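## Task

A lot number is printed on the shelf edge directly beneath each cardboard box. Find every cardboard box in the storeroom whose lot number starts with 7 and place it on the desk. The robot must not tip over or be left leaning, or the task fails. A box counts only if it stays on the desk without the robot holding it there at the end.

## Robot and tools

ROBOT. A simulated Hello Robot Stretch 3 with one arm: a two-wheeled base, a lift that rides up a mast, and a telescoping arm that reaches out to the robot's right. The gripper cannot move forward on its own, so the base must drive to carry it. The base measures 0.33 m long by 0.34 m wide and turns in place about a point on the floor between the drive wheels, 0.05 m behind its front edge. Stowed (arm in, wrist folded), the wrist pokes 0.06 m past the right side and a spin sweeps a 0.28 m radius; an unfolded, level wrist reaches past that circle. Loose objects may occasionally get a small push from outside.

FRAMES. Base frame: origin on the floor halfway between the drive wheels, x forward, y to the left, z up. The odometry frame is the base frame as it stood when the scene began. hand_pose is reported in the base frame at the point where the closed fingertips meet; with all wrist joints at zero its x axis is up, y points back along the arm to the mast, z toward the robot's rear. Fingertips are round pads 0.04 m wide.

execute_actions. Argument "actions": a list holding one action or none (empty returns state and images only). An action may contain "base", "joints", or both, plus an optional "contact_limits"; all its motions start together. "base" holds exactly one key: "translate_m" (metres, -1 to 1, an offset straight ahead from the base's position in the latest state report, positive forward) or "rotate_rad" (radians, -3.2 to 3.2, an offset turn in place, positive counter-clockwise/left). No sideways motion. "joints" is one dictionary, keyed by joint name, of absolute targets: lift_m 0 to 1.1 m (arm height); arm_m 0 to 0.52 m (extension); wrist_yaw_rad -1.345 to 4.42 (0 along the arm, positive toward the front, 3.0 folded over the base); wrist_pitch_rad -1.57 to 0.451 (0 level, negative tips fingers down); wrist_roll_rad -2.911 to 2.911 (0 fingers side by side); gripper_m -0.089 to 0.179 (larger is wider; actual fingertip gap is 0.007 m smaller near closed, 0.025 m smaller wide open, zero below 0.007); head_pan_rad -3.953 to 1.73 (0 forward, positive left, -1.57 along the arm); head_tilt_rad -1.53 to 0.419 (0 level, negative down). Tolerances for "done": lift and arm ±0.004, yaw and roll ±0.02, pitch ±0.05, gripper ±0.004, head ±0.02. "contact_limits" takes only arm_m: a motor_effort percent, 1 to 100, at which the arm stops (contact_stop); smaller is gentler, too small halts at once, and it also caps holding force until the next action. "cameras": list of head_camera, nav_camera, wrist_camera or "all"; omitted/null/["all"] gives all, [] none. Any unknown key, camera or out-of-range number rejects the whole call and nothing moves. An action ends within 15 s. Joints or base left out may still be driving toward earlier targets without showing it. If a result reports a stop, later calls in that same reply are skipped.

wait: "seconds" 0 to 10; commands nothing new and returns state and images. zoom_image: "camera" plus "region" [x0, y0, x1, y1] in pixels of that camera's latest full image, top-left origin, at most 504 by 504. finished_scene: "scene" integer 1 or 2; ends the current scene for good and reports success. Replying without any tool call ends everything.

RESULT LINES. base_status / joint_status: how each motion ended. "done" for the base means the wheels turned the commanded amount, slip included. "off_target": stopped short and may still be pushing. After contact_stop, time_out or torque_fault the old target is dropped. Arm and lift stop on firm contact and go slack until commanded again; a slack lift may sink under load or be pushed up by closing fingers on a surface. Base, wrist and head have no contact stop. A wrist servo pushed hard for seconds switches off for 10 s (torque_fault) and ignores commands. on_its_own covers uncommanded joints; "held at" is the held target, not the position; effort outside its rest range suggests pushing or carrying. motor_effort: percent, positive toward higher values, peak in brackets; readings carry fixed and random error. lidar_m: 12 distances (m) from the base origin, 30-degree sectors, 1st straight ahead, counter-clockwise (4th left, 7th behind, 10th right), "-" nothing seen; plane 0.17 m above floor, range 0.15 to 12 m, misses clear things, thin legs, table tops; robot parts can block sectors 5, 6, 9, 10 when the lift is low. wrist_depth_mm (45 to 1000) and head_depth_mm (280 to 4000, image as sent, sideways): 7x7 grids of median depth from top-left. base_odometry comes from wheels only; heading -3.142 to 3.142, positive left. turned_by_wheels and turned_by_imu: rotation since the last result. base_tilt in degrees, forward/right positive, with up to about 4 degrees fixed bias. contact_limits line: limit in use, default, maximum.

CAMERAS. head_camera (896x504) and nav_camera (672x504 fisheye) ride on the head; wrist_camera (644x364) is on the gripper. Calibration uses OpenCV conventions with T_world_to_cam mapping the base frame to the camera; expect small errors, larger for the wrist camera.

GRIPPER. Grip by commanding a value below the object's width; release by commanding at least 0.02 above where contact began. Neither the reading nor "done" proves a grasp. Over-squeezing triggers a force reduction that can let objects slip.

SPEED AND SAFETY. The base reaches 0.30 m/s and 1.9 rad/s only when lift_m < 0.30, arm_m < 0.03 and wrist_yaw_rad > 2.54; otherwise 0.10 m/s and 0.63 rad/s. Fold or unfold the wrist only with lift_m 0.32 to 0.95, wrist_pitch_rad -0.4, roll near 0; once folded the lift may go to 0.25. With yaw below -0.4 keep pitch at -0.5 or lower. Pushing a rigid object with the gripper above about 0.45 m can tip the robot, more so with a higher contact limit or a repeated push. Driving while gripping or pushing something fixed, or snagging furniture (especially reversing), can tip it; reverse the last move in small steps, free the gripper, and lower lift_m to about 0.2 if still leaning. Avoid drops, slips, slams, hard hits and heavy pushing.

Each tool is called after "Call:" as name([rows], argument=value, ...), one row to a line, values as JSON.

## Session

Call:
execute_actions(actions=[])

Scene clock: 0.00 s.
base_odometry: x=+0.000 y=+0.000 heading=+0.000 (m, m, rad; odometry frame)
turned_by_wheels: +0.000 (rad since the last result)
turned_by_imu: +0.000 (rad since the last result)
base_tilt: forward=+1.3 right=+1.6 (deg)
lidar_m: 1.40 1.20 1.63 1.88 1.86 1.30 0.76 0.66 0.66 0.77 1.35 2.75
head_depth_mm: 1828 2668 2970 2919 2919 2867 2369 / 1821 2635 2709 2710 2665 1680 2279 / 1817 2397 2425 2390 2375 1710 1818 / 1798 2196 2171 2172 2144 1701 1232 / 1800 2019 1996 1977 1939 1718 1101 / 1788 1841 1827 1804 1778 1725 1106 / 1685 1694 1676 1676 1659 1604 1107
base_status: not commanded
joint_positions: lift_m=+0.446 arm_m=+0.001 wrist_yaw_rad=+3.001 wrist_pitch_rad=-0.333 wrist_roll_rad=-0.011 gripper_m=+0.037 head_pan_rad=-0.009 head_tilt_rad=-0.017
joint_status: not commanded
motor_effort: left_wheel=+1 right_wheel=+1 lift_m=+35 arm_m=+0 wrist_yaw_rad=+0 wrist_pitch_rad=+8 wrist_roll_rad=+0 gripper_m=+0 head_pan_rad=-1 head_tilt_rad=+1 (%)
hand_pose: x=+0.0115 y=+0.0860 z=+0.4779 quat_wxyz=(+0.166, +0.700, +0.069, +0.691) (m; base frame)
wrist_depth_mm: - - - - - - - / - - - - - - - / - - - - - - - / - - - - - - - / 890 896 - 928 - - 951 / 725 732 - 754 795 800 804 / 626 637 642 639 644 656 659
pictures: head_camera (sideways: a quarter turn clockwise sets it upright), nav_camera (sideways: a quarter turn counterclockwise sets it upright), wrist_camera
Images, in order (width x height): head_camera 896x504, nav_camera 672x504, wrist_camera 644x364.

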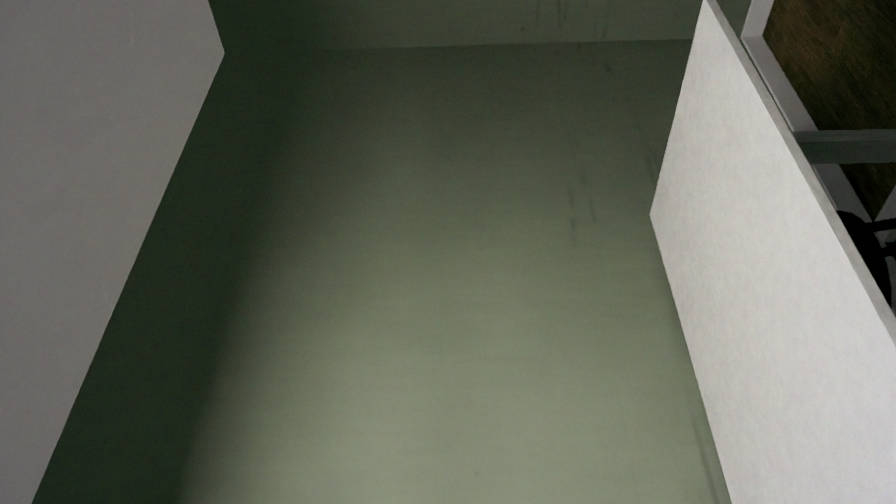

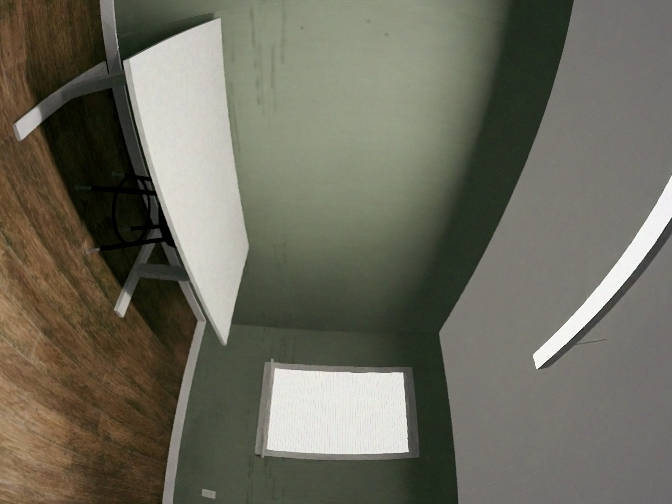

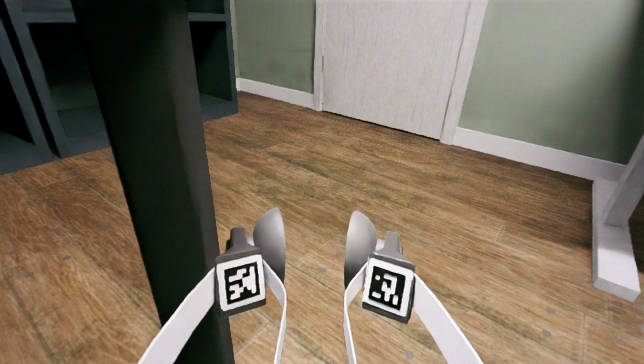

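Call:
execute_actions([
  {"joints":{"head_pan_rad":1.7,"head_tilt_rad":-0.4}},
], cameras=["nav_camera","head_camera"])

Call:
execute_actions([
  {"joints":{"head_pan_rad":-1.6,"head_tilt_rad":-0.4}},
], cameras=["nav_camera"])

Call:
execute_actions([
  {"joints":{"head_pan_rad":-3.1,"head_tilt_rad":-0.4}},
], cameras=["nav_camera"])

Scene clock: 4.93 s.
base_odometry: x=+0.000 y=+0.000 heading=+0.000 (m, m, rad; odometry frame)
turned_by_wheels: +0.000 (rad since the last result)
turned_by_imu: -0.001 (rad since the last result)
base_tilt: forward=+1.3 right=+1.6 (deg)
lidar_m: 1.40 1.20 1.63 1.88 1.86 1.30 0.76 0.66 0.66 0.77 1.35 2.75
head_depth_mm: 1687 1780 1865 1974 2095 1832 1457 / 1899 2016 2128 2234 2302 1844 1463 / 2143 2238 2412 2584 2499 1849 1477 / 1735 1835 1967 2077 2224 1863 1470 / 1944 2031 2150 2263 2360 1880 1473 / 1863 1944 1995 2144 2194 1880 1508 / 1762 1852 1927 - - - -
base_status: not commanded
joint_positions: lift_m=+0.446 arm_m=+0.001 wrist_yaw_rad=+3.001 wrist_pitch_rad=-0.333 wrist_roll_rad=-0.011 gripper_m=+0.037 head_pan_rad=+1.693 head_tilt_rad=-0.395
joint_status: all done
motor_effort: left_wheel=+1(1) right_wheel=+0(0) lift_m=+35(35) arm_m=+0(0) wrist_yaw_rad=+1(1) wrist_pitch_rad=+8(8) wrist_roll_rad=+0(0) gripper_m=+0(0) head_pan_rad=+3(40) head_tilt_rad=-2(20) (%)
hand_pose: x=+0.0115 y=+0.0860 z=+0.4779 quat_wxyz=(+0.166, +0.700, +0.069, +0.691) (m; base frame)
wrist_depth_mm: - - - - - - - / - - - - - - - / - - - - - - - / - - - - - - - / 886 886 - 916 - - 984 / 730 733 - 783 793 788 794 / 629 624 639 640 655 666 674
pictures: head_camera (sideways: a quarter turn clockwise sets it upright), nav_camera (sideways: a quarter turn counterclockwise sets it upright)
camera_calibration (this result's frames):
head_camera: T_world_to_cam=[[0.0285513, -0.356253, -0.933953, 1.23503], [-0.988874, -0.146525, 0.025661, -0.0237513], [-0.145989, 0.92283, -0.356472, 0.426589], [0, 0, 0, 1]] pos_world=[0.00352867, 0.0428333, 1.30614]
nav_camera: T_world_to_cam=[[-0.0955048, 0.332378, 0.938298, -1.18214], [0.9925, 0.10405, 0.0641637, -0.031598], [-0.0763032, 0.937389, -0.339822, 0.407433], [0, 0, 0, 1]] pos_world=[-0.0504505, 0.014281, 1.24968]
Images, in order (width x height): head_camera 896x504, nav_camera 672x504.

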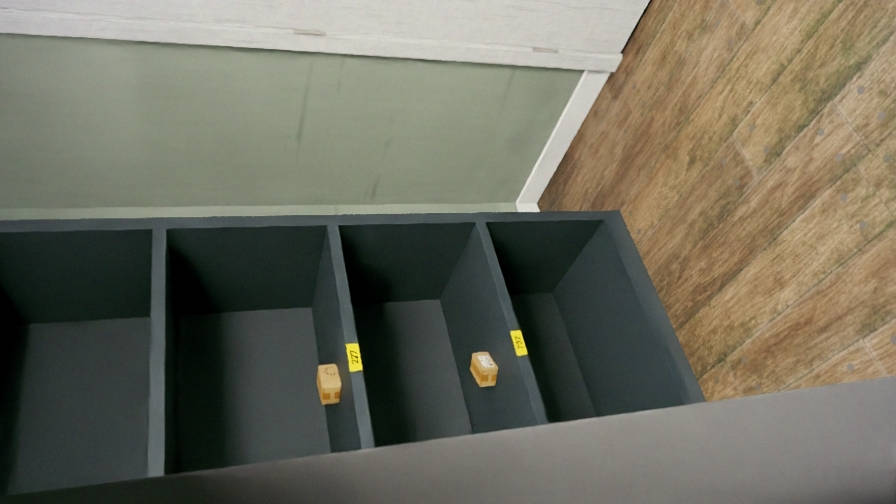

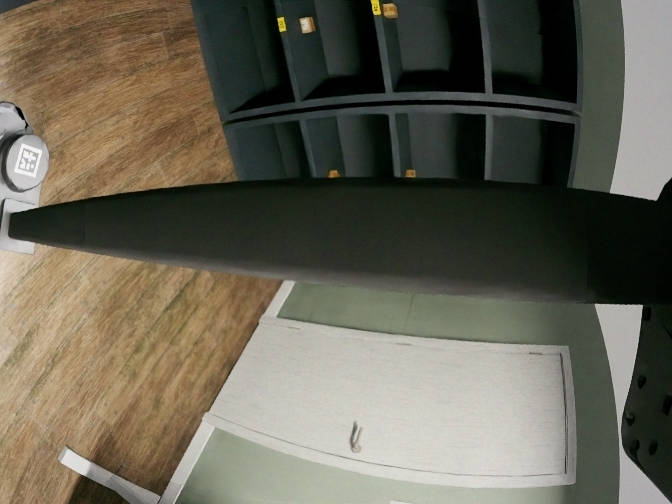

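Scene clock: 7.10 s.
base_odometry: x=+0.000 y=+0.000 heading=+0.000 (m, m, rad; odometry frame)
turned_by_wheels: +0.000 (rad since the last result)
turned_by_imu: -0.001 (rad since the last result)
base_tilt: forward=+1.3 right=+1.7 (deg)
lidar_m: 1.40 1.20 1.63 1.88 1.87 1.30 0.76 0.66 0.66 0.77 1.35 2.75
head_depth_mm: 614 647 681 720 763 810 864 / 666 703 747 790 845 905 971 / 727 774 823 878 942 1015 1102 / 802 853 915 986 1068 1161 1280 / 894 959 1034 1125 1225 1359 1435 / 1002 1085 1189 1309 1456 1645 1489 / 1143 1263 1388 1560 1789 1833 1489
base_status: not commanded
joint_positions: lift_m=+0.446 arm_m=+0.001 wrist_yaw_rad=+3.001 wrist_pitch_rad=-0.333 wrist_roll_rad=-0.011 gripper_m=+0.037 head_pan_rad=-1.593 head_tilt_rad=-0.395
joint_status: all done
motor_effort: left_wheel=+1(1) right_wheel=+1(0) lift_m=+34(35) arm_m=+0(0) wrist_yaw_rad=+1(0) wrist_pitch_rad=+8(8) wrist_roll_rad=+0(0) gripper_m=+0(0) head_pan_rad=-4(41) head_tilt_rad=-2(3) (%)
hand_pose: x=+0.0115 y=+0.0860 z=+0.4779 quat_wxyz=(+0.166, +0.700, +0.069, +0.691) (m; base frame)
wrist_depth_mm: - - - - - - - / - - - - - - - / - - - - - - - / - - - - - - - / 892 917 - 983 - - 948 / 723 728 - 760 822 771 778 / 623 637 645 647 650 671 658
pictures: nav_camera (sideways: a quarter turn counterclockwise sets it upright)
camera_calibration (this result's frames):
nav_camera: T_world_to_cam=[[0.0468375, -0.342803, 0.938239, -1.18293], [-0.997162, 0.0393788, 0.0641668, -0.0194649], [-0.0589433, -0.938582, -0.339985, 0.407539], [0, 0, 0, 1]] pos_world=[0.0600175, -0.0222359, 1.24968]
Images, in order (width x height): nav_camera 672x504.

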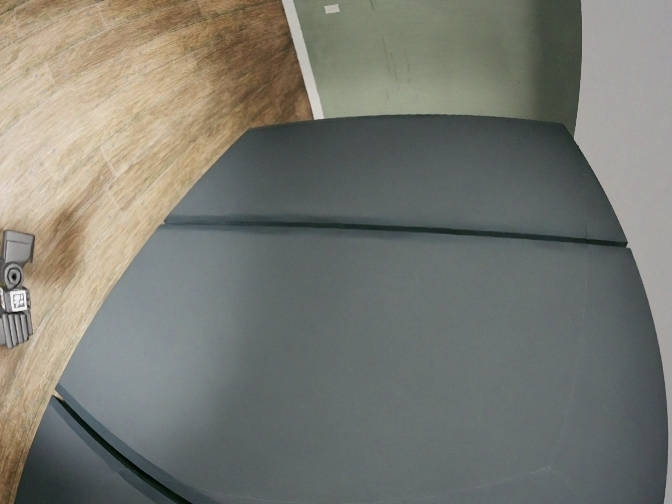

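Scene clock: 8.43 s.
base_odometry: x=+0.000 y=+0.000 heading=+0.000 (m, m, rad; odometry frame)
turned_by_wheels: +0.000 (rad since the last result)
turned_by_imu: +0.000 (rad since the last result)
base_tilt: forward=+1.3 right=+1.7 (deg)
lidar_m: 1.40 1.20 1.63 1.88 1.86 1.30 0.76 0.66 0.66 0.77 1.35 2.75
head_depth_mm: 952 1019 1102 1199 1316 1449 1455 / 864 919 982 1058 1153 1253 1362 / 788 834 888 950 1021 1106 1202 / 726 765 811 862 921 986 1060 / 671 707 746 788 837 890 954 / 624 656 688 726 767 811 862 / 586 613 641 672 707 745 789
base_status: not commanded
joint_positions: lift_m=+0.446 arm_m=+0.001 wrist_yaw_rad=+3.001 wrist_pitch_rad=-0.333 wrist_roll_rad=-0.011 gripper_m=+0.037 head_pan_rad=-3.093 head_tilt_rad=-0.395
joint_status: all done
motor_effort: left_wheel=+1(1) right_wheel=+1(0) lift_m=+35(34) arm_m=+0(0) wrist_yaw_rad=+0(1) wrist_pitch_rad=+8(8) wrist_roll_rad=+0(0) gripper_m=+0(0) head_pan_rad=-4(42) head_tilt_rad=-2(3) (%)
hand_pose: x=+0.0115 y=+0.0860 z=+0.4779 quat_wxyz=(+0.166, +0.700, +0.069, +0.691) (m; base frame)
wrist_depth_mm: - - - - - - - / - - - - - - - / - - - - - - - / - - - - - - - / 866 876 - 925 - - 979 / 728 742 - 763 798 757 796 / 628 637 635 656 662 662 665
pictures: nav_camera (sideways: a quarter turn counterclockwise sets it upright)
camera_calibration (this result's frames):
nav_camera: T_world_to_cam=[[-0.338657, -0.0709706, 0.93823, -1.18057], [-0.0312587, 0.997449, 0.0641672, -0.0253576], [-0.940391, -0.00759714, -0.340011, 0.41295], [0, 0, 0, 1]] pos_world=[-0.0122647, -0.0553553, 1.24968]
Images, in order (width x height): nav_camera 672x504.

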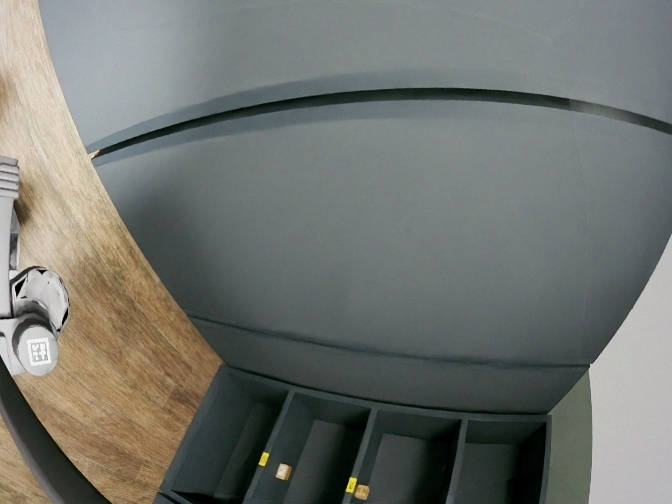

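Call:
execute_actions([
  {"base":{"rotate_rad":2.36},"joints":{"lift_m":0.27,"head_pan_rad":0,"head_tilt_rad":-0.45}},
], cameras=["nav_camera","head_camera"])

Scene clock: 15.43 s.
base_odometry: x=+0.000 y=+0.000 heading=+2.360 (m, m, rad; odometry frame)
turned_by_wheels: +2.360 (rad since the last result)
turned_by_imu: +2.330 (rad since the last result)
base_tilt: forward=+1.3 right=+1.5 (deg)
lidar_m: 1.56 0.94 0.68 0.66 0.68 0.93 2.75 1.89 1.69 1.20 1.66 1.94
head_depth_mm: 1645 1792 1890 1942 2124 1721 1396 / 1324 1430 1497 1674 1803 1725 1394 / 1653 1811 1888 1971 2140 1733 1406 / 1661 1802 1888 2006 2172 1753 1406 / 1662 1816 1889 2031 2213 1769 1414 / 1679 1818 1890 2015 2107 1777 1432 / 1647 1677 1596 1663 1744 1689 1425
base_status: done
joint_positions: lift_m=+0.270 arm_m=+0.001 wrist_yaw_rad=+3.001 wrist_pitch_rad=-0.333 wrist_roll_rad=-0.011 gripper_m=+0.037 head_pan_rad=-0.007 head_tilt_rad=-0.445
joint_status: all done
motor_effort: left_wheel=-1(8) right_wheel=+2(8) lift_m=+31(32) arm_m=+0(0) wrist_yaw_rad=+0(1) wrist_pitch_rad=+8(8) wrist_roll_rad=+0(0) gripper_m=+0(0) head_pan_rad=+4(41) head_tilt_rad=-2(10) (%)
hand_pose: x=+0.0115 y=+0.0860 z=+0.3024 quat_wxyz=(+0.166, +0.700, +0.069, +0.691) (m; base frame)
wrist_depth_mm: 558 - 603 625 643 684 712 / 603 - 646 697 694 731 731 / 643 - 705 728 770 806 828 / 695 706 720 767 815 834 853 / 621 625 - 658 700 686 694 / 517 514 - 543 567 563 566 / 436 465 - 483 465 476 466
pictures: head_camera (sideways: a quarter turn clockwise sets it upright), nav_camera (sideways: a quarter turn counterclockwise sets it upright)
camera_calibration (this result's frames):
head_camera: T_world_to_cam=[[-0.403274, 0.0178295, -0.914906, 1.21281], [-0.0168079, 0.999497, 0.0268866, -0.0312748], [0.914925, 0.0262203, -0.402771, 0.480369], [0, 0, 0, 1]] pos_world=[0.0490656, -0.0029601, 1.30392]
nav_camera: T_world_to_cam=[[0.388445, 0.0516369, 0.920024, -1.16124], [-0.0212305, -0.997662, 0.0649582, -0.0264443], [0.921227, -0.0447653, -0.386441, 0.462017], [0, 0, 0, 1]] pos_world=[0.024894, 0.0542626, 1.24863]
Images, in order (width x height): head_camera 896x504, nav_camera 672x504.

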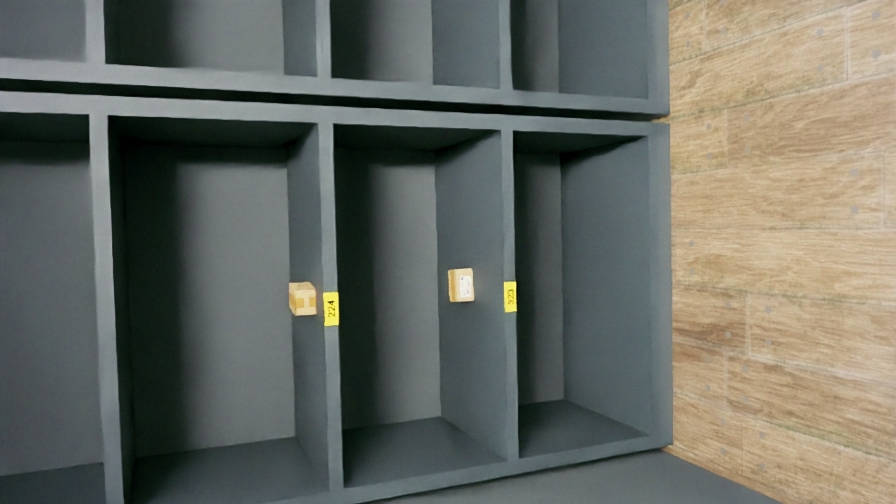

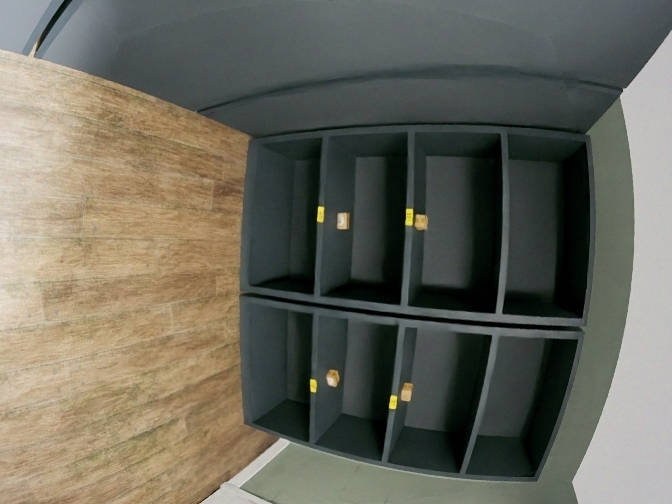

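Call:
execute_actions([
  {"base":{"translate_m":0.95}},
], cameras=["head_camera"])

Call:
execute_actions([
  {"base":{"rotate_rad":1.6}},
], cameras=[])

Call:
execute_actions([
  {"base":{"translate_m":-0.7},"joints":{"head_pan_rad":-1.57,"head_tilt_rad":-0.8}},
], cameras=[])

Call:
execute_actions([
  {"joints":{"lift_m":0.45,"wrist_pitch_rad":-0.4}},
], cameras=[])

Call:
execute_actions([
  {"joints":{"wrist_yaw_rad":0,"gripper_m":0.15}},
], cameras=["head_camera","wrist_camera"])

Scene clock: 27.33 s.
base_odometry: x=-0.674 y=+0.669 heading=+2.360 (m, m, rad; odometry frame)
turned_by_wheels: +0.000 (rad since the last result)
turned_by_imu: -0.003 (rad since the last result)
base_tilt: forward=+1.3 right=+1.7 (deg)
lidar_m: 0.91 0.85 0.69 0.66 0.69 0.94 2.55 1.68 1.66 1.61 1.31 0.64
head_depth_mm: 679 788 803 740 722 837 800 / 779 921 991 793 1078 1025 851 / 763 924 993 803 1168 1033 854 / 744 924 998 811 1166 1036 856 / 725 927 997 814 1169 978 860 / 707 932 999 731 1172 1048 863 / 688 934 1003 835 1183 1055 870
base_status: done
joint_positions: lift_m=+0.270 arm_m=+0.001 wrist_yaw_rad=+3.001 wrist_pitch_rad=-0.333 wrist_roll_rad=-0.011 gripper_m=+0.037 head_pan_rad=-0.007 head_tilt_rad=-0.446
joint_status: not commanded
motor_effort: left_wheel=-1(7) right_wheel=+2(7) lift_m=+31(32) arm_m=+0(0) wrist_yaw_rad=+0(1) wrist_pitch_rad=+8(8) wrist_roll_rad=+0(0) gripper_m=+0(0) head_pan_rad=+2(3) head_tilt_rad=-2(3) (%)
hand_pose: x=+0.0115 y=+0.0860 z=+0.3023 quat_wxyz=(+0.166, +0.700, +0.069, +0.691) (m; base frame)
wrist_depth_mm: 566 - 616 633 660 676 633 / 599 - 647 687 693 732 707 / 638 - 703 730 755 770 743 / 682 715 749 764 819 801 757 / 613 634 - 654 724 692 617 / 511 517 - 542 564 560 559 / 448 461 - 484 462 474 481
pictures: head_camera (sideways: a quarter turn clockwise sets it upright)
camera_calibration (this result's frames):
head_camera: T_world_to_cam=[[-0.403743, 0.0178149, -0.914699, 1.21254], [-0.0168385, 0.999496, 0.0268988, -0.0312905], [0.914717, 0.0262624, -0.40324, 0.48098], [0, 0, 0, 1]] pos_world=[0.0490668, -0.0029582, 1.3039]
Images, in order (width x height): head_camera 896x504.

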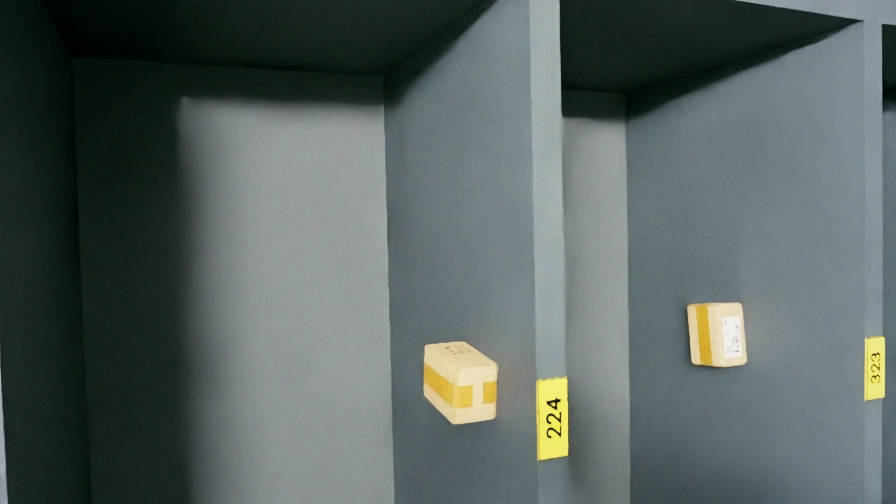

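Scene clock: 29.67 s.
base_odometry: x=-0.674 y=+0.669 heading=-2.323 (m, m, rad; odometry frame)
turned_by_wheels: +1.600 (rad since the last result)
turned_by_imu: +1.578 (rad since the last result)
base_tilt: forward=+1.3 right=+1.6 (deg)
lidar_m: 0.66 0.69 0.95 2.68 1.66 1.66 1.61 1.32 0.64 0.98 0.84 0.69
head_depth_mm: 532 564 606 655 710 778 860 / 535 580 622 671 723 794 878 / 533 569 611 660 719 788 871 / 534 571 614 662 720 791 873 / 536 573 616 666 725 796 882 / 537 575 618 670 729 801 886 / 539 578 622 671 732 804 893
base_status: done
joint_positions: lift_m=+0.270 arm_m=+0.001 wrist_yaw_rad=+3.001 wrist_pitch_rad=-0.333 wrist_roll_rad=-0.011 gripper_m=+0.037 head_pan_rad=-0.007 head_tilt_rad=-0.446
joint_status: not commanded
motor_effort: left_wheel=-1(10) right_wheel=+2(7) lift_m=+31(31) arm_m=+0(0) wrist_yaw_rad=+1(0) wrist_pitch_rad=+8(8) wrist_roll_rad=+0(0) gripper_m=+0(1) head_pan_rad=+3(3) head_tilt_rad=-2(2) (%)
hand_pose: x=+0.0115 y=+0.0860 z=+0.3023 quat_wxyz=(+0.166, +0.700, +0.069, +0.691) (m; base frame)
wrist_depth_mm: - - - - - 928 658 / - - - - - 922 656 / - - - - - 923 687 / 805 814 838 852 875 856 669 / 620 635 - 655 702 675 654 / 511 522 - 540 570 553 568 / 441 457 - 483 462 466 468
pictures: none
No camera images: the call's "cameras" was empty. Leave "cameras" out to get every camera's image.

Scene clock: 33.70 s.
base_odometry: x=-0.196 y=+1.180 heading=-2.324 (m, m, rad; odometry frame)
turned_by_wheels: +0.000 (rad since the last result)
turned_by_imu: +0.000 (rad since the last result)
base_tilt: forward=+1.3 right=+1.6 (deg)
lidar_m: 1.36 1.42 1.95 1.73 1.31 0.94 0.91 0.94 0.76 1.04 0.68 1.41
head_depth_mm: 868 735 1129 1097 953 1247 1151 / 875 692 1134 1101 958 1244 1160 / 876 696 1144 1108 967 1257 1156 / 881 759 1144 1116 969 1261 1168 / 886 769 1151 1123 978 1262 1169 / 887 780 1110 1109 982 1263 1174 / 870 788 827 918 961 1254 1181
base_status: done
joint_positions: lift_m=+0.270 arm_m=+0.001 wrist_yaw_rad=+3.001 wrist_pitch_rad=-0.333 wrist_roll_rad=-0.011 gripper_m=+0.037 head_pan_rad=-1.563 head_tilt_rad=-0.790
joint_status: all done
motor_effort: left_wheel=-1(11) right_wheel=+2(5) lift_m=+32(31) arm_m=+0(0) wrist_yaw_rad=+0(1) wrist_pitch_rad=+8(8) wrist_roll_rad=+0(0) gripper_m=+0(0) head_pan_rad=-4(42) head_tilt_rad=-4(23) (%)
hand_pose: x=+0.0115 y=+0.0860 z=+0.3023 quat_wxyz=(+0.166, +0.700, +0.069, +0.691) (m; base frame)
wrist_depth_mm: - - - - - - - / - - - - - - - / - - - - - - - / 791 795 840 826 881 892 926 / 625 635 - 669 684 701 713 / 520 529 - 544 555 552 577 / 442 460 - 484 458 470 479
pictures: none
No camera images: the call's "cameras" was empty. Leave "cameras" out to get every camera's image.

Scene clock: 36.17 s.
base_odometry: x=-0.196 y=+1.180 heading=-2.324 (m, m, rad; odometry frame)
turned_by_wheels: +0.000 (rad since the last result)
turned_by_imu: -0.001 (rad since the last result)
base_tilt: forward=+1.3 right=+1.6 (deg)
lidar_m: 1.36 1.42 1.95 1.73 1.31 0.94 0.91 0.94 0.76 1.04 0.68 1.41
head_depth_mm: 868 736 1125 1093 954 1240 1150 / 875 692 1135 1103 960 1249 1156 / 877 695 1136 1113 965 1256 1158 / 880 761 1146 1121 971 1261 1164 / 883 771 1156 1127 976 1268 1169 / 891 780 1111 1113 985 1267 1172 / 868 789 824 920 960 1248 1176
base_status: not commanded
joint_positions: lift_m=+0.450 arm_m=+0.001 wrist_yaw_rad=+3.001 wrist_pitch_rad=-0.411 wrist_roll_rad=-0.011 gripper_m=+0.037 head_pan_rad=-1.563 head_tilt_rad=-0.790
joint_status: all done
motor_effort: left_wheel=-1(1) right_wheel=+2(2) lift_m=+38(39) arm_m=+0(0) wrist_yaw_rad=+1(0) wrist_pitch_rad=+7(8) wrist_roll_rad=+0(0) gripper_m=+0(1) head_pan_rad=-4(5) head_tilt_rad=-4(4) (%)
hand_pose: x=+0.0103 y=+0.0770 z=+0.4640 quat_wxyz=(+0.192, +0.697, +0.097, +0.684) (m; base frame)
wrist_depth_mm: - - - - - - - / - - - - - - - / - - - - - - - / - - - - - - - / 810 804 - 847 907 863 894 / 688 683 - 702 735 709 737 / 597 592 601 614 600 623 636
pictures: none
No camera images: the call's "cameras" was empty. Leave "cameras" out to get every camera's image.

Scene clock: 38.67 s.
base_odometry: x=-0.196 y=+1.180 heading=-2.324 (m, m, rad; odometry frame)
turned_by_wheels: +0.000 (rad since the last result)
turned_by_imu: -0.001 (rad since the last result)
base_tilt: forward=+1.3 right=+1.6 (deg)
lidar_m: 1.35 1.41 1.95 1.72 1.31 0.94 0.91 0.94 0.75 1.04 0.69 1.41
head_depth_mm: 870 737 1127 1101 953 1248 1148 / 875 692 1137 1103 959 1251 1148 / 875 695 1142 1108 961 1254 1191 / 880 762 1150 1116 969 1260 1163 / 886 771 1153 1128 978 1265 1167 / 886 780 1110 1107 979 1271 1169 / 870 788 825 917 957 1247 1175
base_status: not commanded
joint_positions: lift_m=+0.450 arm_m=+0.001 wrist_yaw_rad=+0.002 wrist_pitch_rad=-0.411 wrist_roll_rad=-0.011 gripper_m=+0.150 head_pan_rad=-1.563 head_tilt_rad=-0.790
joint_status: all done
motor_effort: left_wheel=-1(1) right_wheel=+2(2) lift_m=+37(38) arm_m=+0(0) wrist_yaw_rad=-2(2) wrist_pitch_rad=+7(7) wrist_roll_rad=+0(0) gripper_m=+0(81) head_pan_rad=-4(5) head_tilt_rad=-4(4) (%)
hand_pose: x=-0.0211 y=-0.3713 z=+0.4640 quat_wxyz=(+0.696, +0.146, -0.688, -0.143) (m; base frame)
wrist_depth_mm: 314 315 346 369 412 449 487 / 436 607 755 761 749 325 324 / 454 658 827 859 816 790 537 / 454 660 885 877 892 795 529 / 469 656 725 740 776 734 535 / 500 - 610 611 635 - 529 / 559 567 555 572 573 573 599
pictures: head_camera (sideways: a quarter turn clockwise sets it upright), wrist_camera
camera_calibration (this result's frames):
head_camera: T_world_to_cam=[[0.00961255, 0.68906, -0.72464, 0.962212], [0.99922, 0.0211355, 0.0333526, -0.045877], [0.0382976, -0.724396, -0.68832, 0.857222], [0, 0, 0, 1]] pos_world=[0.00376235, -0.0410844, 1.28883]
wrist_camera: T_world_to_cam=[[-0.9984, 0.00138353, 0.0565351, -0.0524482], [-0.0464735, 0.549558, -0.834162, 0.626025], [-0.0322234, -0.835454, -0.548614, 0.113041], [0, 0, 0, 1]] pos_world=[-0.0196281, -0.249524, 0.587188]
Images, in order (width x height): head_camera 896x504, wrist_camera 644x364.

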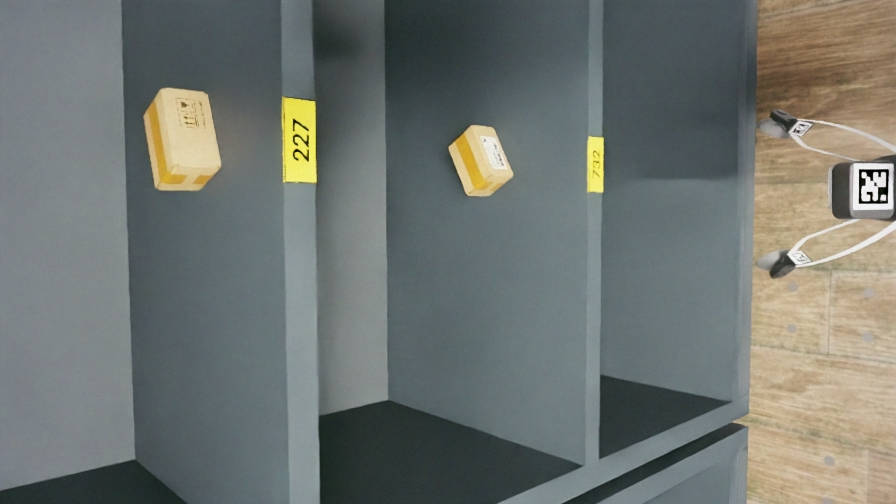

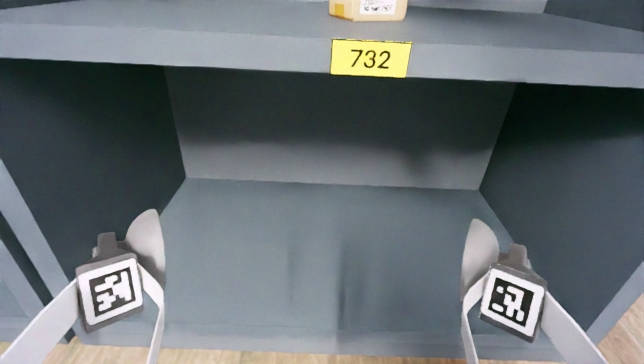

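Call:
execute_actions([
  {"base":{"translate_m":-0.06},"joints":{"wrist_pitch_rad":0,"lift_m":0.47,"arm_m":0.12}},
], cameras=["head_camera","wrist_camera"])

Scene clock: 44.73 s.
base_odometry: x=-0.155 y=+1.224 heading=-2.324 (m, m, rad; odometry frame)
turned_by_wheels: +0.000 (rad since the last result)
turned_by_imu: -0.001 (rad since the last result)
base_tilt: forward=+1.3 right=+1.6 (deg)
lidar_m: 1.42 1.48 2.04 1.71 1.22 0.88 0.85 0.88 0.72 1.04 0.72 1.47
head_depth_mm: 870 735 1128 1094 951 1243 1159 / 874 745 1136 1100 958 1251 - / 875 689 1145 1110 963 1304 - / 882 722 1147 1119 969 1257 1169 / 884 770 1149 1126 974 1268 1172 / 888 780 1158 1133 981 1271 1175 / 888 789 966 1070 975 1210 1177
base_status: done
joint_positions: lift_m=+0.470 arm_m=+0.120 wrist_yaw_rad=+0.001 wrist_pitch_rad=-0.023 wrist_roll_rad=-0.011 gripper_m=+0.150 head_pan_rad=-1.563 head_tilt_rad=-0.790
joint_status: all done
motor_effort: left_wheel=-1(7) right_wheel=+2(3) lift_m=+38(39) arm_m=+4(6) wrist_yaw_rad=+1(1) wrist_pitch_rad=+14(15) wrist_roll_rad=+0(0) gripper_m=+0(0) head_pan_rad=-5(4) head_tilt_rad=-4(4) (%)
hand_pose: x=-0.0213 y=-0.5202 z=+0.5786 quat_wxyz=(+0.711, +0.009, -0.703, -0.008) (m; base frame)
wrist_depth_mm: 516 611 607 618 611 622 464 / 506 638 643 638 634 620 476 / 510 641 653 648 638 664 467 / 480 551 582 395 653 596 471 / 306 340 323 332 345 390 369 / 238 - 238 241 242 - 248 / 573 722 733 742 744 693 398
pictures: head_camera (sideways: a quarter turn clockwise sets it upright), wrist_camera
camera_calibration (this result's frames):
head_camera: T_world_to_cam=[[0.00967075, 0.689117, -0.724585, 0.96214], [0.999222, 0.0210478, 0.0333537, -0.0458784], [0.0382355, -0.724344, -0.688378, 0.857297], [0, 0, 0, 1]] pos_world=[0.00375885, -0.0410831, 1.28883]
wrist_camera: T_world_to_cam=[[-0.998414, 0.0234822, 0.0511636, -0.0443012], [-0.0456971, 0.192719, -0.980189, 0.702345], [-0.0328772, -0.980973, -0.19134, -0.230935], [0, 0, 0, 1]] pos_world=[-0.0197283, -0.360856, 0.64651]
Images, in order (width x height): head_camera 896x504, wrist_camera 644x364.

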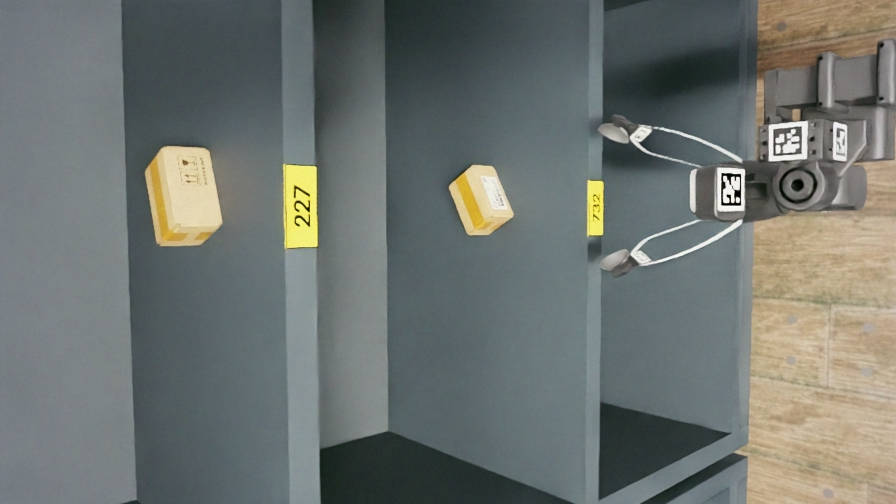

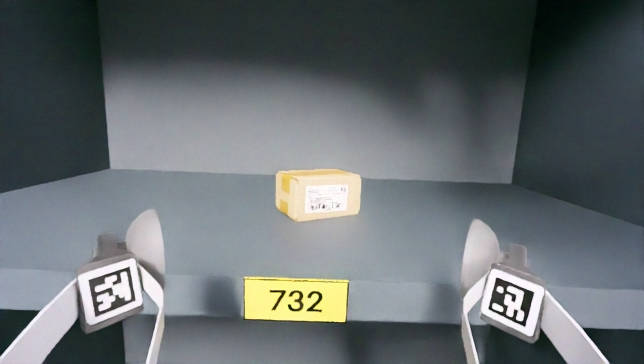

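Call:
execute_actions([
  {"joints":{"lift_m":0.457,"arm_m":0.375}},
], cameras=["head_camera","wrist_camera"])

Scene clock: 51.93 s.
base_odometry: x=-0.155 y=+1.224 heading=-2.324 (m, m, rad; odometry frame)
turned_by_wheels: +0.000 (rad since the last result)
turned_by_imu: -0.004 (rad since the last result)
base_tilt: forward=+1.3 right=+1.6 (deg)
lidar_m: 1.42 1.48 2.04 1.72 1.23 0.88 0.85 0.88 0.72 1.04 0.72 1.47
head_depth_mm: 870 730 1127 1092 952 1242 1148 / 873 738 1133 1100 955 1250 1152 / 878 689 1141 1105 - 1250 1163 / 882 717 1150 1116 969 1258 1164 / 883 763 1151 1121 973 1271 1167 / 888 772 1161 1128 979 1273 1167 / 889 782 971 1070 976 1211 1178
base_status: not commanded
joint_positions: lift_m=+0.457 arm_m=+0.345 wrist_yaw_rad=-0.002 wrist_pitch_rad=-0.054 wrist_roll_rad=-0.008 gripper_m=+0.150 head_pan_rad=-1.563 head_tilt_rad=-0.792
joint_status: arm_m contact_stop (moved +0.225 of +0.255); the others done
on_its_own: arm_m is slack since a contact_stop, until your next command for it (your +0.375 is given up)
motor_effort: left_wheel=+1(9) right_wheel=+0(2) lift_m=+33(34) arm_m=+0(31) wrist_yaw_rad=+2(8) wrist_pitch_rad=+32(91) wrist_roll_rad=-2(2) gripper_m=+0(0) head_pan_rad=-4(5) head_tilt_rad=-3(4) (%)
hand_pose: x=-0.0219 y=-0.7444 z=+0.5579 quat_wxyz=(+0.710, +0.019, -0.704, -0.020) (m; base frame)
wrist_depth_mm: 409 403 408 409 416 414 411 / 411 424 425 429 426 424 434 / 436 441 439 438 437 448 436 / 386 403 425 430 448 449 432 / 239 264 180 152 227 298 280 / 182 - 164 158 179 - 194 / 129 136 139 140 143 139 147
pictures: head_camera (sideways: a quarter turn clockwise sets it upright), wrist_camera
camera_calibration (this result's frames):
head_camera: T_world_to_cam=[[0.00996315, 0.690819, -0.722959, 0.960018], [0.999232, 0.0205271, 0.033385, -0.045919], [0.0379032, -0.722736, -0.690084, 0.859519], [0, 0, 0, 1]] pos_world=[0.00374045, -0.0410512, 1.28873]
wrist_camera: T_world_to_cam=[[-0.998496, 0.0243639, 0.0491187, -0.0367727], [-0.0424579, 0.223257, -0.973834, 0.74445], [-0.0346925, -0.974455, -0.221887, -0.433069], [0, 0, 0, 1]] pos_world=[-0.0201339, -0.587314, 0.630684]
Images, in order (width x height): head_camera 896x504, wrist_camera 644x364.

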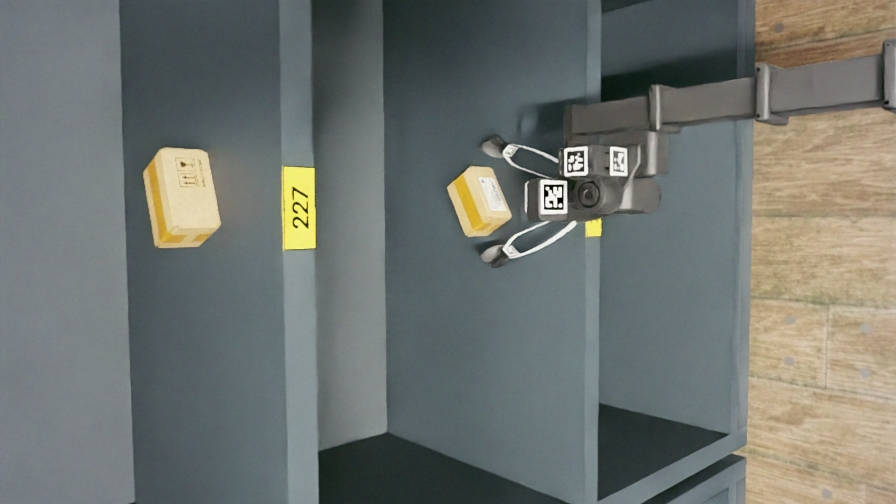

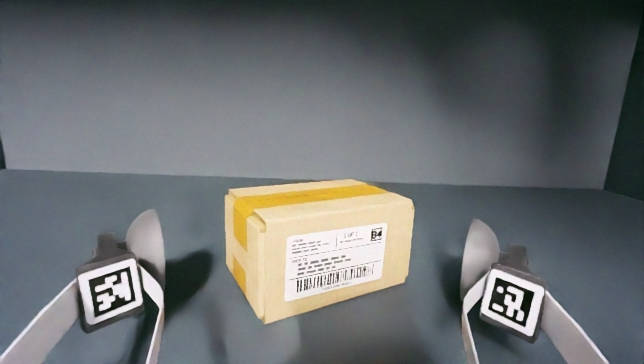

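Gripper body hit the shelf edge. Raise and pitch down.

Call:
execute_actions([
  {"joints":{"lift_m":0.52,"arm_m":0.33}},
], cameras=[])

Call:
execute_actions([
  {"joints":{"wrist_pitch_rad":-0.27,"arm_m":0.385}},
], cameras=["wrist_camera"])

Call:
execute_actions([
  {"joints":{"gripper_m":0.03}},
], cameras=["wrist_camera"])

Call:
execute_actions([
  {"joints":{"lift_m":0.57}},
], cameras=[])

Call:
execute_actions([
  {"joints":{"arm_m":0,"head_pan_rad":1.6,"head_tilt_rad":-0.5}},
])

Scene clock: 59.23 s.
base_odometry: x=-0.155 y=+1.224 heading=-2.324 (m, m, rad; odometry frame)
turned_by_wheels: +0.000 (rad since the last result)
turned_by_imu: -0.001 (rad since the last result)
base_tilt: forward=+1.2 right=+1.6 (deg)
lidar_m: 1.42 1.47 2.03 1.72 1.23 0.88 0.85 0.88 0.72 1.03 0.72 1.47
head_depth_mm: 872 732 1130 1088 949 1242 1159 / 873 739 1138 1099 956 1248 1151 / 877 690 1142 1122 - 1254 1157 / 880 716 1147 1119 968 1251 1163 / 886 763 1151 1125 972 1269 1169 / 886 775 1158 1130 980 1264 1174 / 889 783 970 1066 974 1213 1174
base_status: not commanded
joint_positions: lift_m=+0.520 arm_m=+0.330 wrist_yaw_rad=-0.002 wrist_pitch_rad=-0.023 wrist_roll_rad=-0.008 gripper_m=+0.150 head_pan_rad=-1.563 head_tilt_rad=-0.792
joint_status: all done
motor_effort: left_wheel=+0(0) right_wheel=+1(0) lift_m=+39(42) arm_m=-4(3) wrist_yaw_rad=+2(2) wrist_pitch_rad=+13(32) wrist_roll_rad=-2(2) gripper_m=+1(0) head_pan_rad=-4(4) head_tilt_rad=-3(3) (%)
hand_pose: x=-0.0218 y=-0.7310 z=+0.6287 quat_wxyz=(+0.710, +0.008, -0.704, -0.009) (m; base frame)
wrist_depth_mm: 434 422 422 429 428 431 436 / 439 442 439 437 440 444 442 / 449 454 447 454 449 457 451 / 460 460 465 471 463 469 463 / 431 469 455 475 472 484 441 / 322 - 320 226 333 - 345 / 227 241 224 183 242 243 262
pictures: none
No camera images: the call's "cameras" was empty. Leave "cameras" out to get every camera's image.

Scene clock: 60.77 s.
base_odometry: x=-0.155 y=+1.224 heading=-2.324 (m, m, rad; odometry frame)
turned_by_wheels: +0.000 (rad since the last result)
turned_by_imu: +0.000 (rad since the last result)
base_tilt: forward=+1.3 right=+1.6 (deg)
lidar_m: 1.42 1.48 2.03 1.71 1.23 0.88 0.85 0.88 0.72 1.04 0.72 1.47
head_depth_mm: 874 731 1129 1091 953 1242 1157 / 873 738 1133 1100 958 1253 1157 / 878 690 1140 1143 1384 1251 1159 / 882 716 1147 1120 969 1260 1161 / 884 765 1154 1122 976 1264 1166 / 886 772 1159 1126 980 1266 1171 / 893 783 972 1070 976 1210 1178
base_status: not commanded
joint_positions: lift_m=+0.520 arm_m=+0.385 wrist_yaw_rad=-0.001 wrist_pitch_rad=-0.282 wrist_roll_rad=-0.008 gripper_m=+0.150 head_pan_rad=-1.563 head_tilt_rad=-0.792
joint_status: all done
motor_effort: left_wheel=+0(0) right_wheel=+1(0) lift_m=+38(37) arm_m=+4(2) wrist_yaw_rad=+2(2) wrist_pitch_rad=+7(13) wrist_roll_rad=-2(2) gripper_m=+1(0) head_pan_rad=-3(4) head_tilt_rad=-3(2) (%)
hand_pose: x=-0.0218 y=-0.7690 z=+0.5642 quat_wxyz=(+0.703, +0.099, -0.697, -0.100) (m; base frame)
wrist_depth_mm: 365 359 365 362 366 360 360 / 383 388 385 382 387 382 384 / 397 397 407 407 399 408 413 / 293 296 305 311 321 329 340 / 221 235 154 148 168 255 249 / 186 - 132 130 164 - 198 / 146 153 145 142 158 157 164
pictures: wrist_camera
camera_calibration (this result's frames):
wrist_camera: T_world_to_cam=[[-0.998519, 0.0123444, 0.0529847, -0.0478019], [-0.0422702, 0.437078, -0.89843, 0.878033], [-0.034249, -0.899339, -0.435909, -0.277061], [0, 0, 0, 1]] pos_world=[-0.0201056, -0.632351, 0.67061]
Images, in order (width x height): wrist_camera 644x364.

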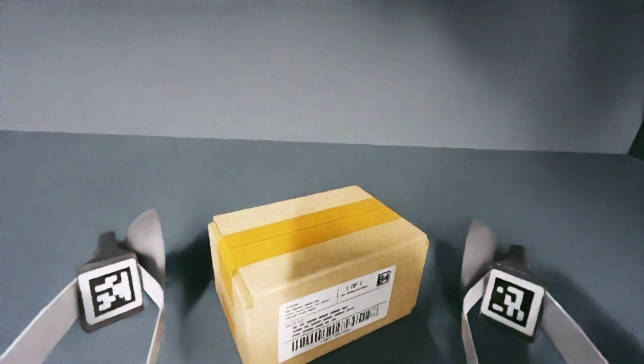

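Scene clock: 62.47 s.
base_odometry: x=-0.155 y=+1.224 heading=-2.324 (m, m, rad; odometry frame)
turned_by_wheels: +0.000 (rad since the last result)
turned_by_imu: -0.001 (rad since the last result)
base_tilt: forward=+1.3 right=+1.6 (deg)
lidar_m: 1.42 1.47 2.03 1.71 1.22 0.88 0.85 0.88 0.72 1.03 0.72 1.47
head_depth_mm: 869 730 1129 1094 952 1248 1159 / 872 739 1143 1102 956 1251 1152 / 876 689 1147 1140 1387 1255 1159 / 879 715 1150 1115 969 1260 1161 / 882 764 1154 1124 972 1261 1167 / 889 773 1155 1127 978 1266 1170 / 891 784 974 1071 978 1210 1176
base_status: not commanded
joint_positions: lift_m=+0.520 arm_m=+0.385 wrist_yaw_rad=-0.001 wrist_pitch_rad=-0.283 wrist_roll_rad=-0.008 gripper_m=+0.031 head_pan_rad=-1.563 head_tilt_rad=-0.792
joint_status: all done
motor_effort: left_wheel=+0(1) right_wheel=+1(1) lift_m=+37(38) arm_m=+4(4) wrist_yaw_rad=+2(2) wrist_pitch_rad=+9(8) wrist_roll_rad=-2(2) gripper_m=-24(96) head_pan_rad=-4(4) head_tilt_rad=-3(2) (%)
hand_pose: x=-0.0218 y=-0.7688 z=+0.5638 quat_wxyz=(+0.703, +0.100, -0.697, -0.100) (m; base frame)
wrist_depth_mm: 362 356 360 360 366 361 363 / 383 385 386 386 382 387 382 / 403 400 408 404 403 415 413 / 291 295 305 312 318 326 338 / 223 235 144 147 157 244 248 / 180 188 123 132 157 194 197 / 156 148 136 146 159 160 163
pictures: wrist_camera
camera_calibration (this result's frames):
wrist_camera: T_world_to_cam=[[-0.998519, 0.0122192, 0.05301, -0.0478847], [-0.0422825, 0.438789, -0.897595, 0.878392], [-0.0342281, -0.898507, -0.437622, -0.275498], [0, 0, 0, 1]] pos_world=[-0.020103, -0.63238, 0.670414]
Images, in order (width x height): wrist_camera 644x364.

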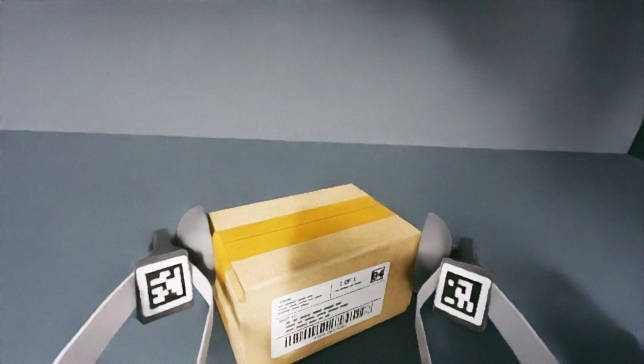

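Scene clock: 63.77 s.
base_odometry: x=-0.155 y=+1.224 heading=-2.324 (m, m, rad; odometry frame)
turned_by_wheels: +0.000 (rad since the last result)
turned_by_imu: +0.000 (rad since the last result)
base_tilt: forward=+1.3 right=+1.6 (deg)
lidar_m: 1.42 1.47 2.03 1.71 1.23 0.88 0.85 0.88 0.72 1.04 0.72 1.47
head_depth_mm: 869 730 1127 1090 950 1249 1166 / 874 737 1138 1114 - 1247 1154 / 876 689 1140 1176 1367 1255 1158 / 882 716 1146 1117 969 1261 1160 / 882 763 1155 1125 974 1263 1168 / 888 774 1157 1129 983 1270 1171 / 893 784 972 1066 973 1211 1179
base_status: not commanded
joint_positions: lift_m=+0.570 arm_m=+0.385 wrist_yaw_rad=-0.001 wrist_pitch_rad=-0.290 wrist_roll_rad=-0.008 gripper_m=+0.037 head_pan_rad=-1.563 head_tilt_rad=-0.792
joint_status: all done
on_its_own: gripper_m is held at +0.036, not at your +0.030, by its stall guard, which is still easing
motor_effort: left_wheel=-1(0) right_wheel=+1(1) lift_m=+39(40) arm_m=+4(4) wrist_yaw_rad=+1(2) wrist_pitch_rad=+12(12) wrist_roll_rad=-2(2) gripper_m=-23(25) head_pan_rad=-4(3) head_tilt_rad=-3(3) (%)
hand_pose: x=-0.0218 y=-0.7682 z=+0.6121 quat_wxyz=(+0.703, +0.103, -0.697, -0.103) (m; base frame)
wrist_depth_mm: 364 362 363 364 363 362 363 / 385 389 389 386 388 383 382 / 411 415 410 414 412 413 415 / 382 400 407 413 425 430 423 / 300 314 144 146 158 326 335 / 241 253 122 133 156 262 267 / 208 200 133 143 213 216 220
pictures: none
No camera images: the call's "cameras" was empty. Leave "cameras" out to get every camera's image.

Scene clock: 67.80 s.
base_odometry: x=-0.155 y=+1.224 heading=-2.324 (m, m, rad; odometry frame)
turned_by_wheels: +0.000 (rad since the last result)
turned_by_imu: -0.001 (rad since the last result)
base_tilt: forward=+1.2 right=+1.6 (deg)
lidar_m: 1.42 1.48 2.04 1.72 1.23 0.88 0.85 0.88 0.72 1.04 0.72 1.47
head_depth_mm: 3087 3341 3631 2860 2073 1629 1334 / 3139 3361 3680 2887 2092 1621 1336 / 3145 3443 3709 2916 2100 1635 1348 / 3179 3407 2417 1582 2121 1608 1347 / 3177 3458 2192 1409 2123 1619 1356 / 3086 3043 2218 1411 1491 1569 1359 / 2202 2231 2079 1428 2071 1727 -
base_status: not commanded
joint_positions: lift_m=+0.570 arm_m=+0.001 wrist_yaw_rad=+0.000 wrist_pitch_rad=-0.291 wrist_roll_rad=-0.008 gripper_m=+0.046 head_pan_rad=+1.593 head_tilt_rad=-0.507
joint_status: all done
joint sent to its limit — the command would take arm_m past its lower limit, so that joint was sent only as far as its limit.
on_its_own: gripper_m is held at +0.045, not at your +0.030, by its stall guard, which is not easing now
motor_effort: left_wheel=+0(0) right_wheel=+1(1) lift_m=+38(39) arm_m=-4(5) wrist_yaw_rad=+1(2) wrist_pitch_rad=+13(12) wrist_roll_rad=-2(2) gripper_m=-20(23) head_pan_rad=+2(40) head_tilt_rad=+3(18) (%)
hand_pose: x=-0.0216 y=-0.3850 z=+0.6120 quat_wxyz=(+0.703, +0.103, -0.697, -0.103) (m; base frame)
wrist_depth_mm: 522 674 688 676 677 680 473 / 512 720 737 748 738 704 471 / 514 583 604 631 647 609 470 / 384 398 408 411 433 438 417 / 528 688 144 147 157 556 404 / 540 675 122 132 157 600 461 / 528 689 132 144 732 702 500
pictures: head_camera (sideways: a quarter turn clockwise sets it upright), nav_camera (sideways: a quarter turn counterclockwise sets it upright), wrist_camera
camera_calibration (this result's frames):
head_camera: T_world_to_cam=[[-0.00482172, -0.459913, -0.887951, 1.17521], [-0.998621, -0.0442074, 0.0283199, -0.0271494], [-0.0522787, 0.886863, -0.459065, 0.559523], [0, 0, 0, 1]] pos_world=[0.00780573, 0.0430742, 1.30116]
nav_camera: T_world_to_cam=[[-0.0641908, 0.443415, 0.894015, -1.12454], [0.997767, 0.0119356, 0.0657204, -0.0336472], [0.0184708, 0.896237, -0.443191, 0.541372], [0, 0, 0, 1]] pos_world=[-0.0486128, 0.0138433, 1.2475]
wrist_camera: T_world_to_cam=[[-0.998528, 0.0110787, 0.0530884, -0.0554384], [-0.0426028, 0.445488, -0.894274, 0.753749], [-0.0335576, -0.895219, -0.444361, 0.0959039], [0, 0, 0, 1]] pos_world=[-0.0200267, -0.249317, 0.719617]
Images, in order (width x height): head_camera 896x504, nav_camera 672x504, wrist_camera 644x364.

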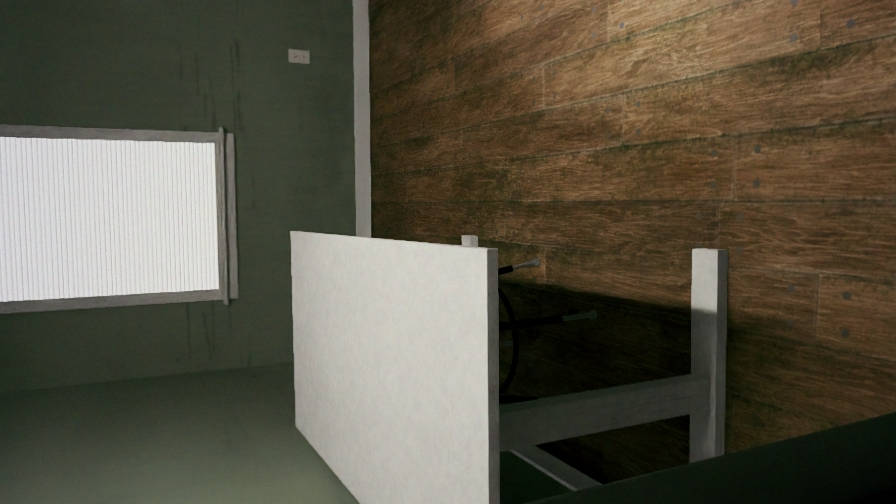

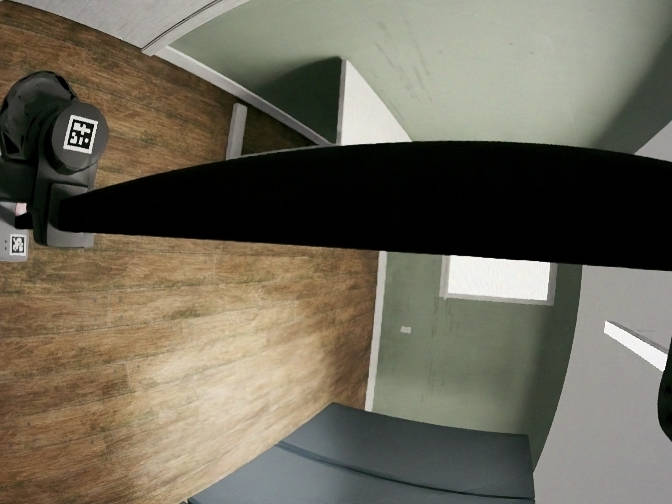

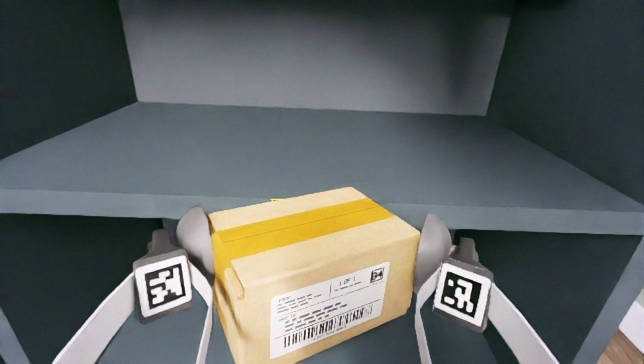

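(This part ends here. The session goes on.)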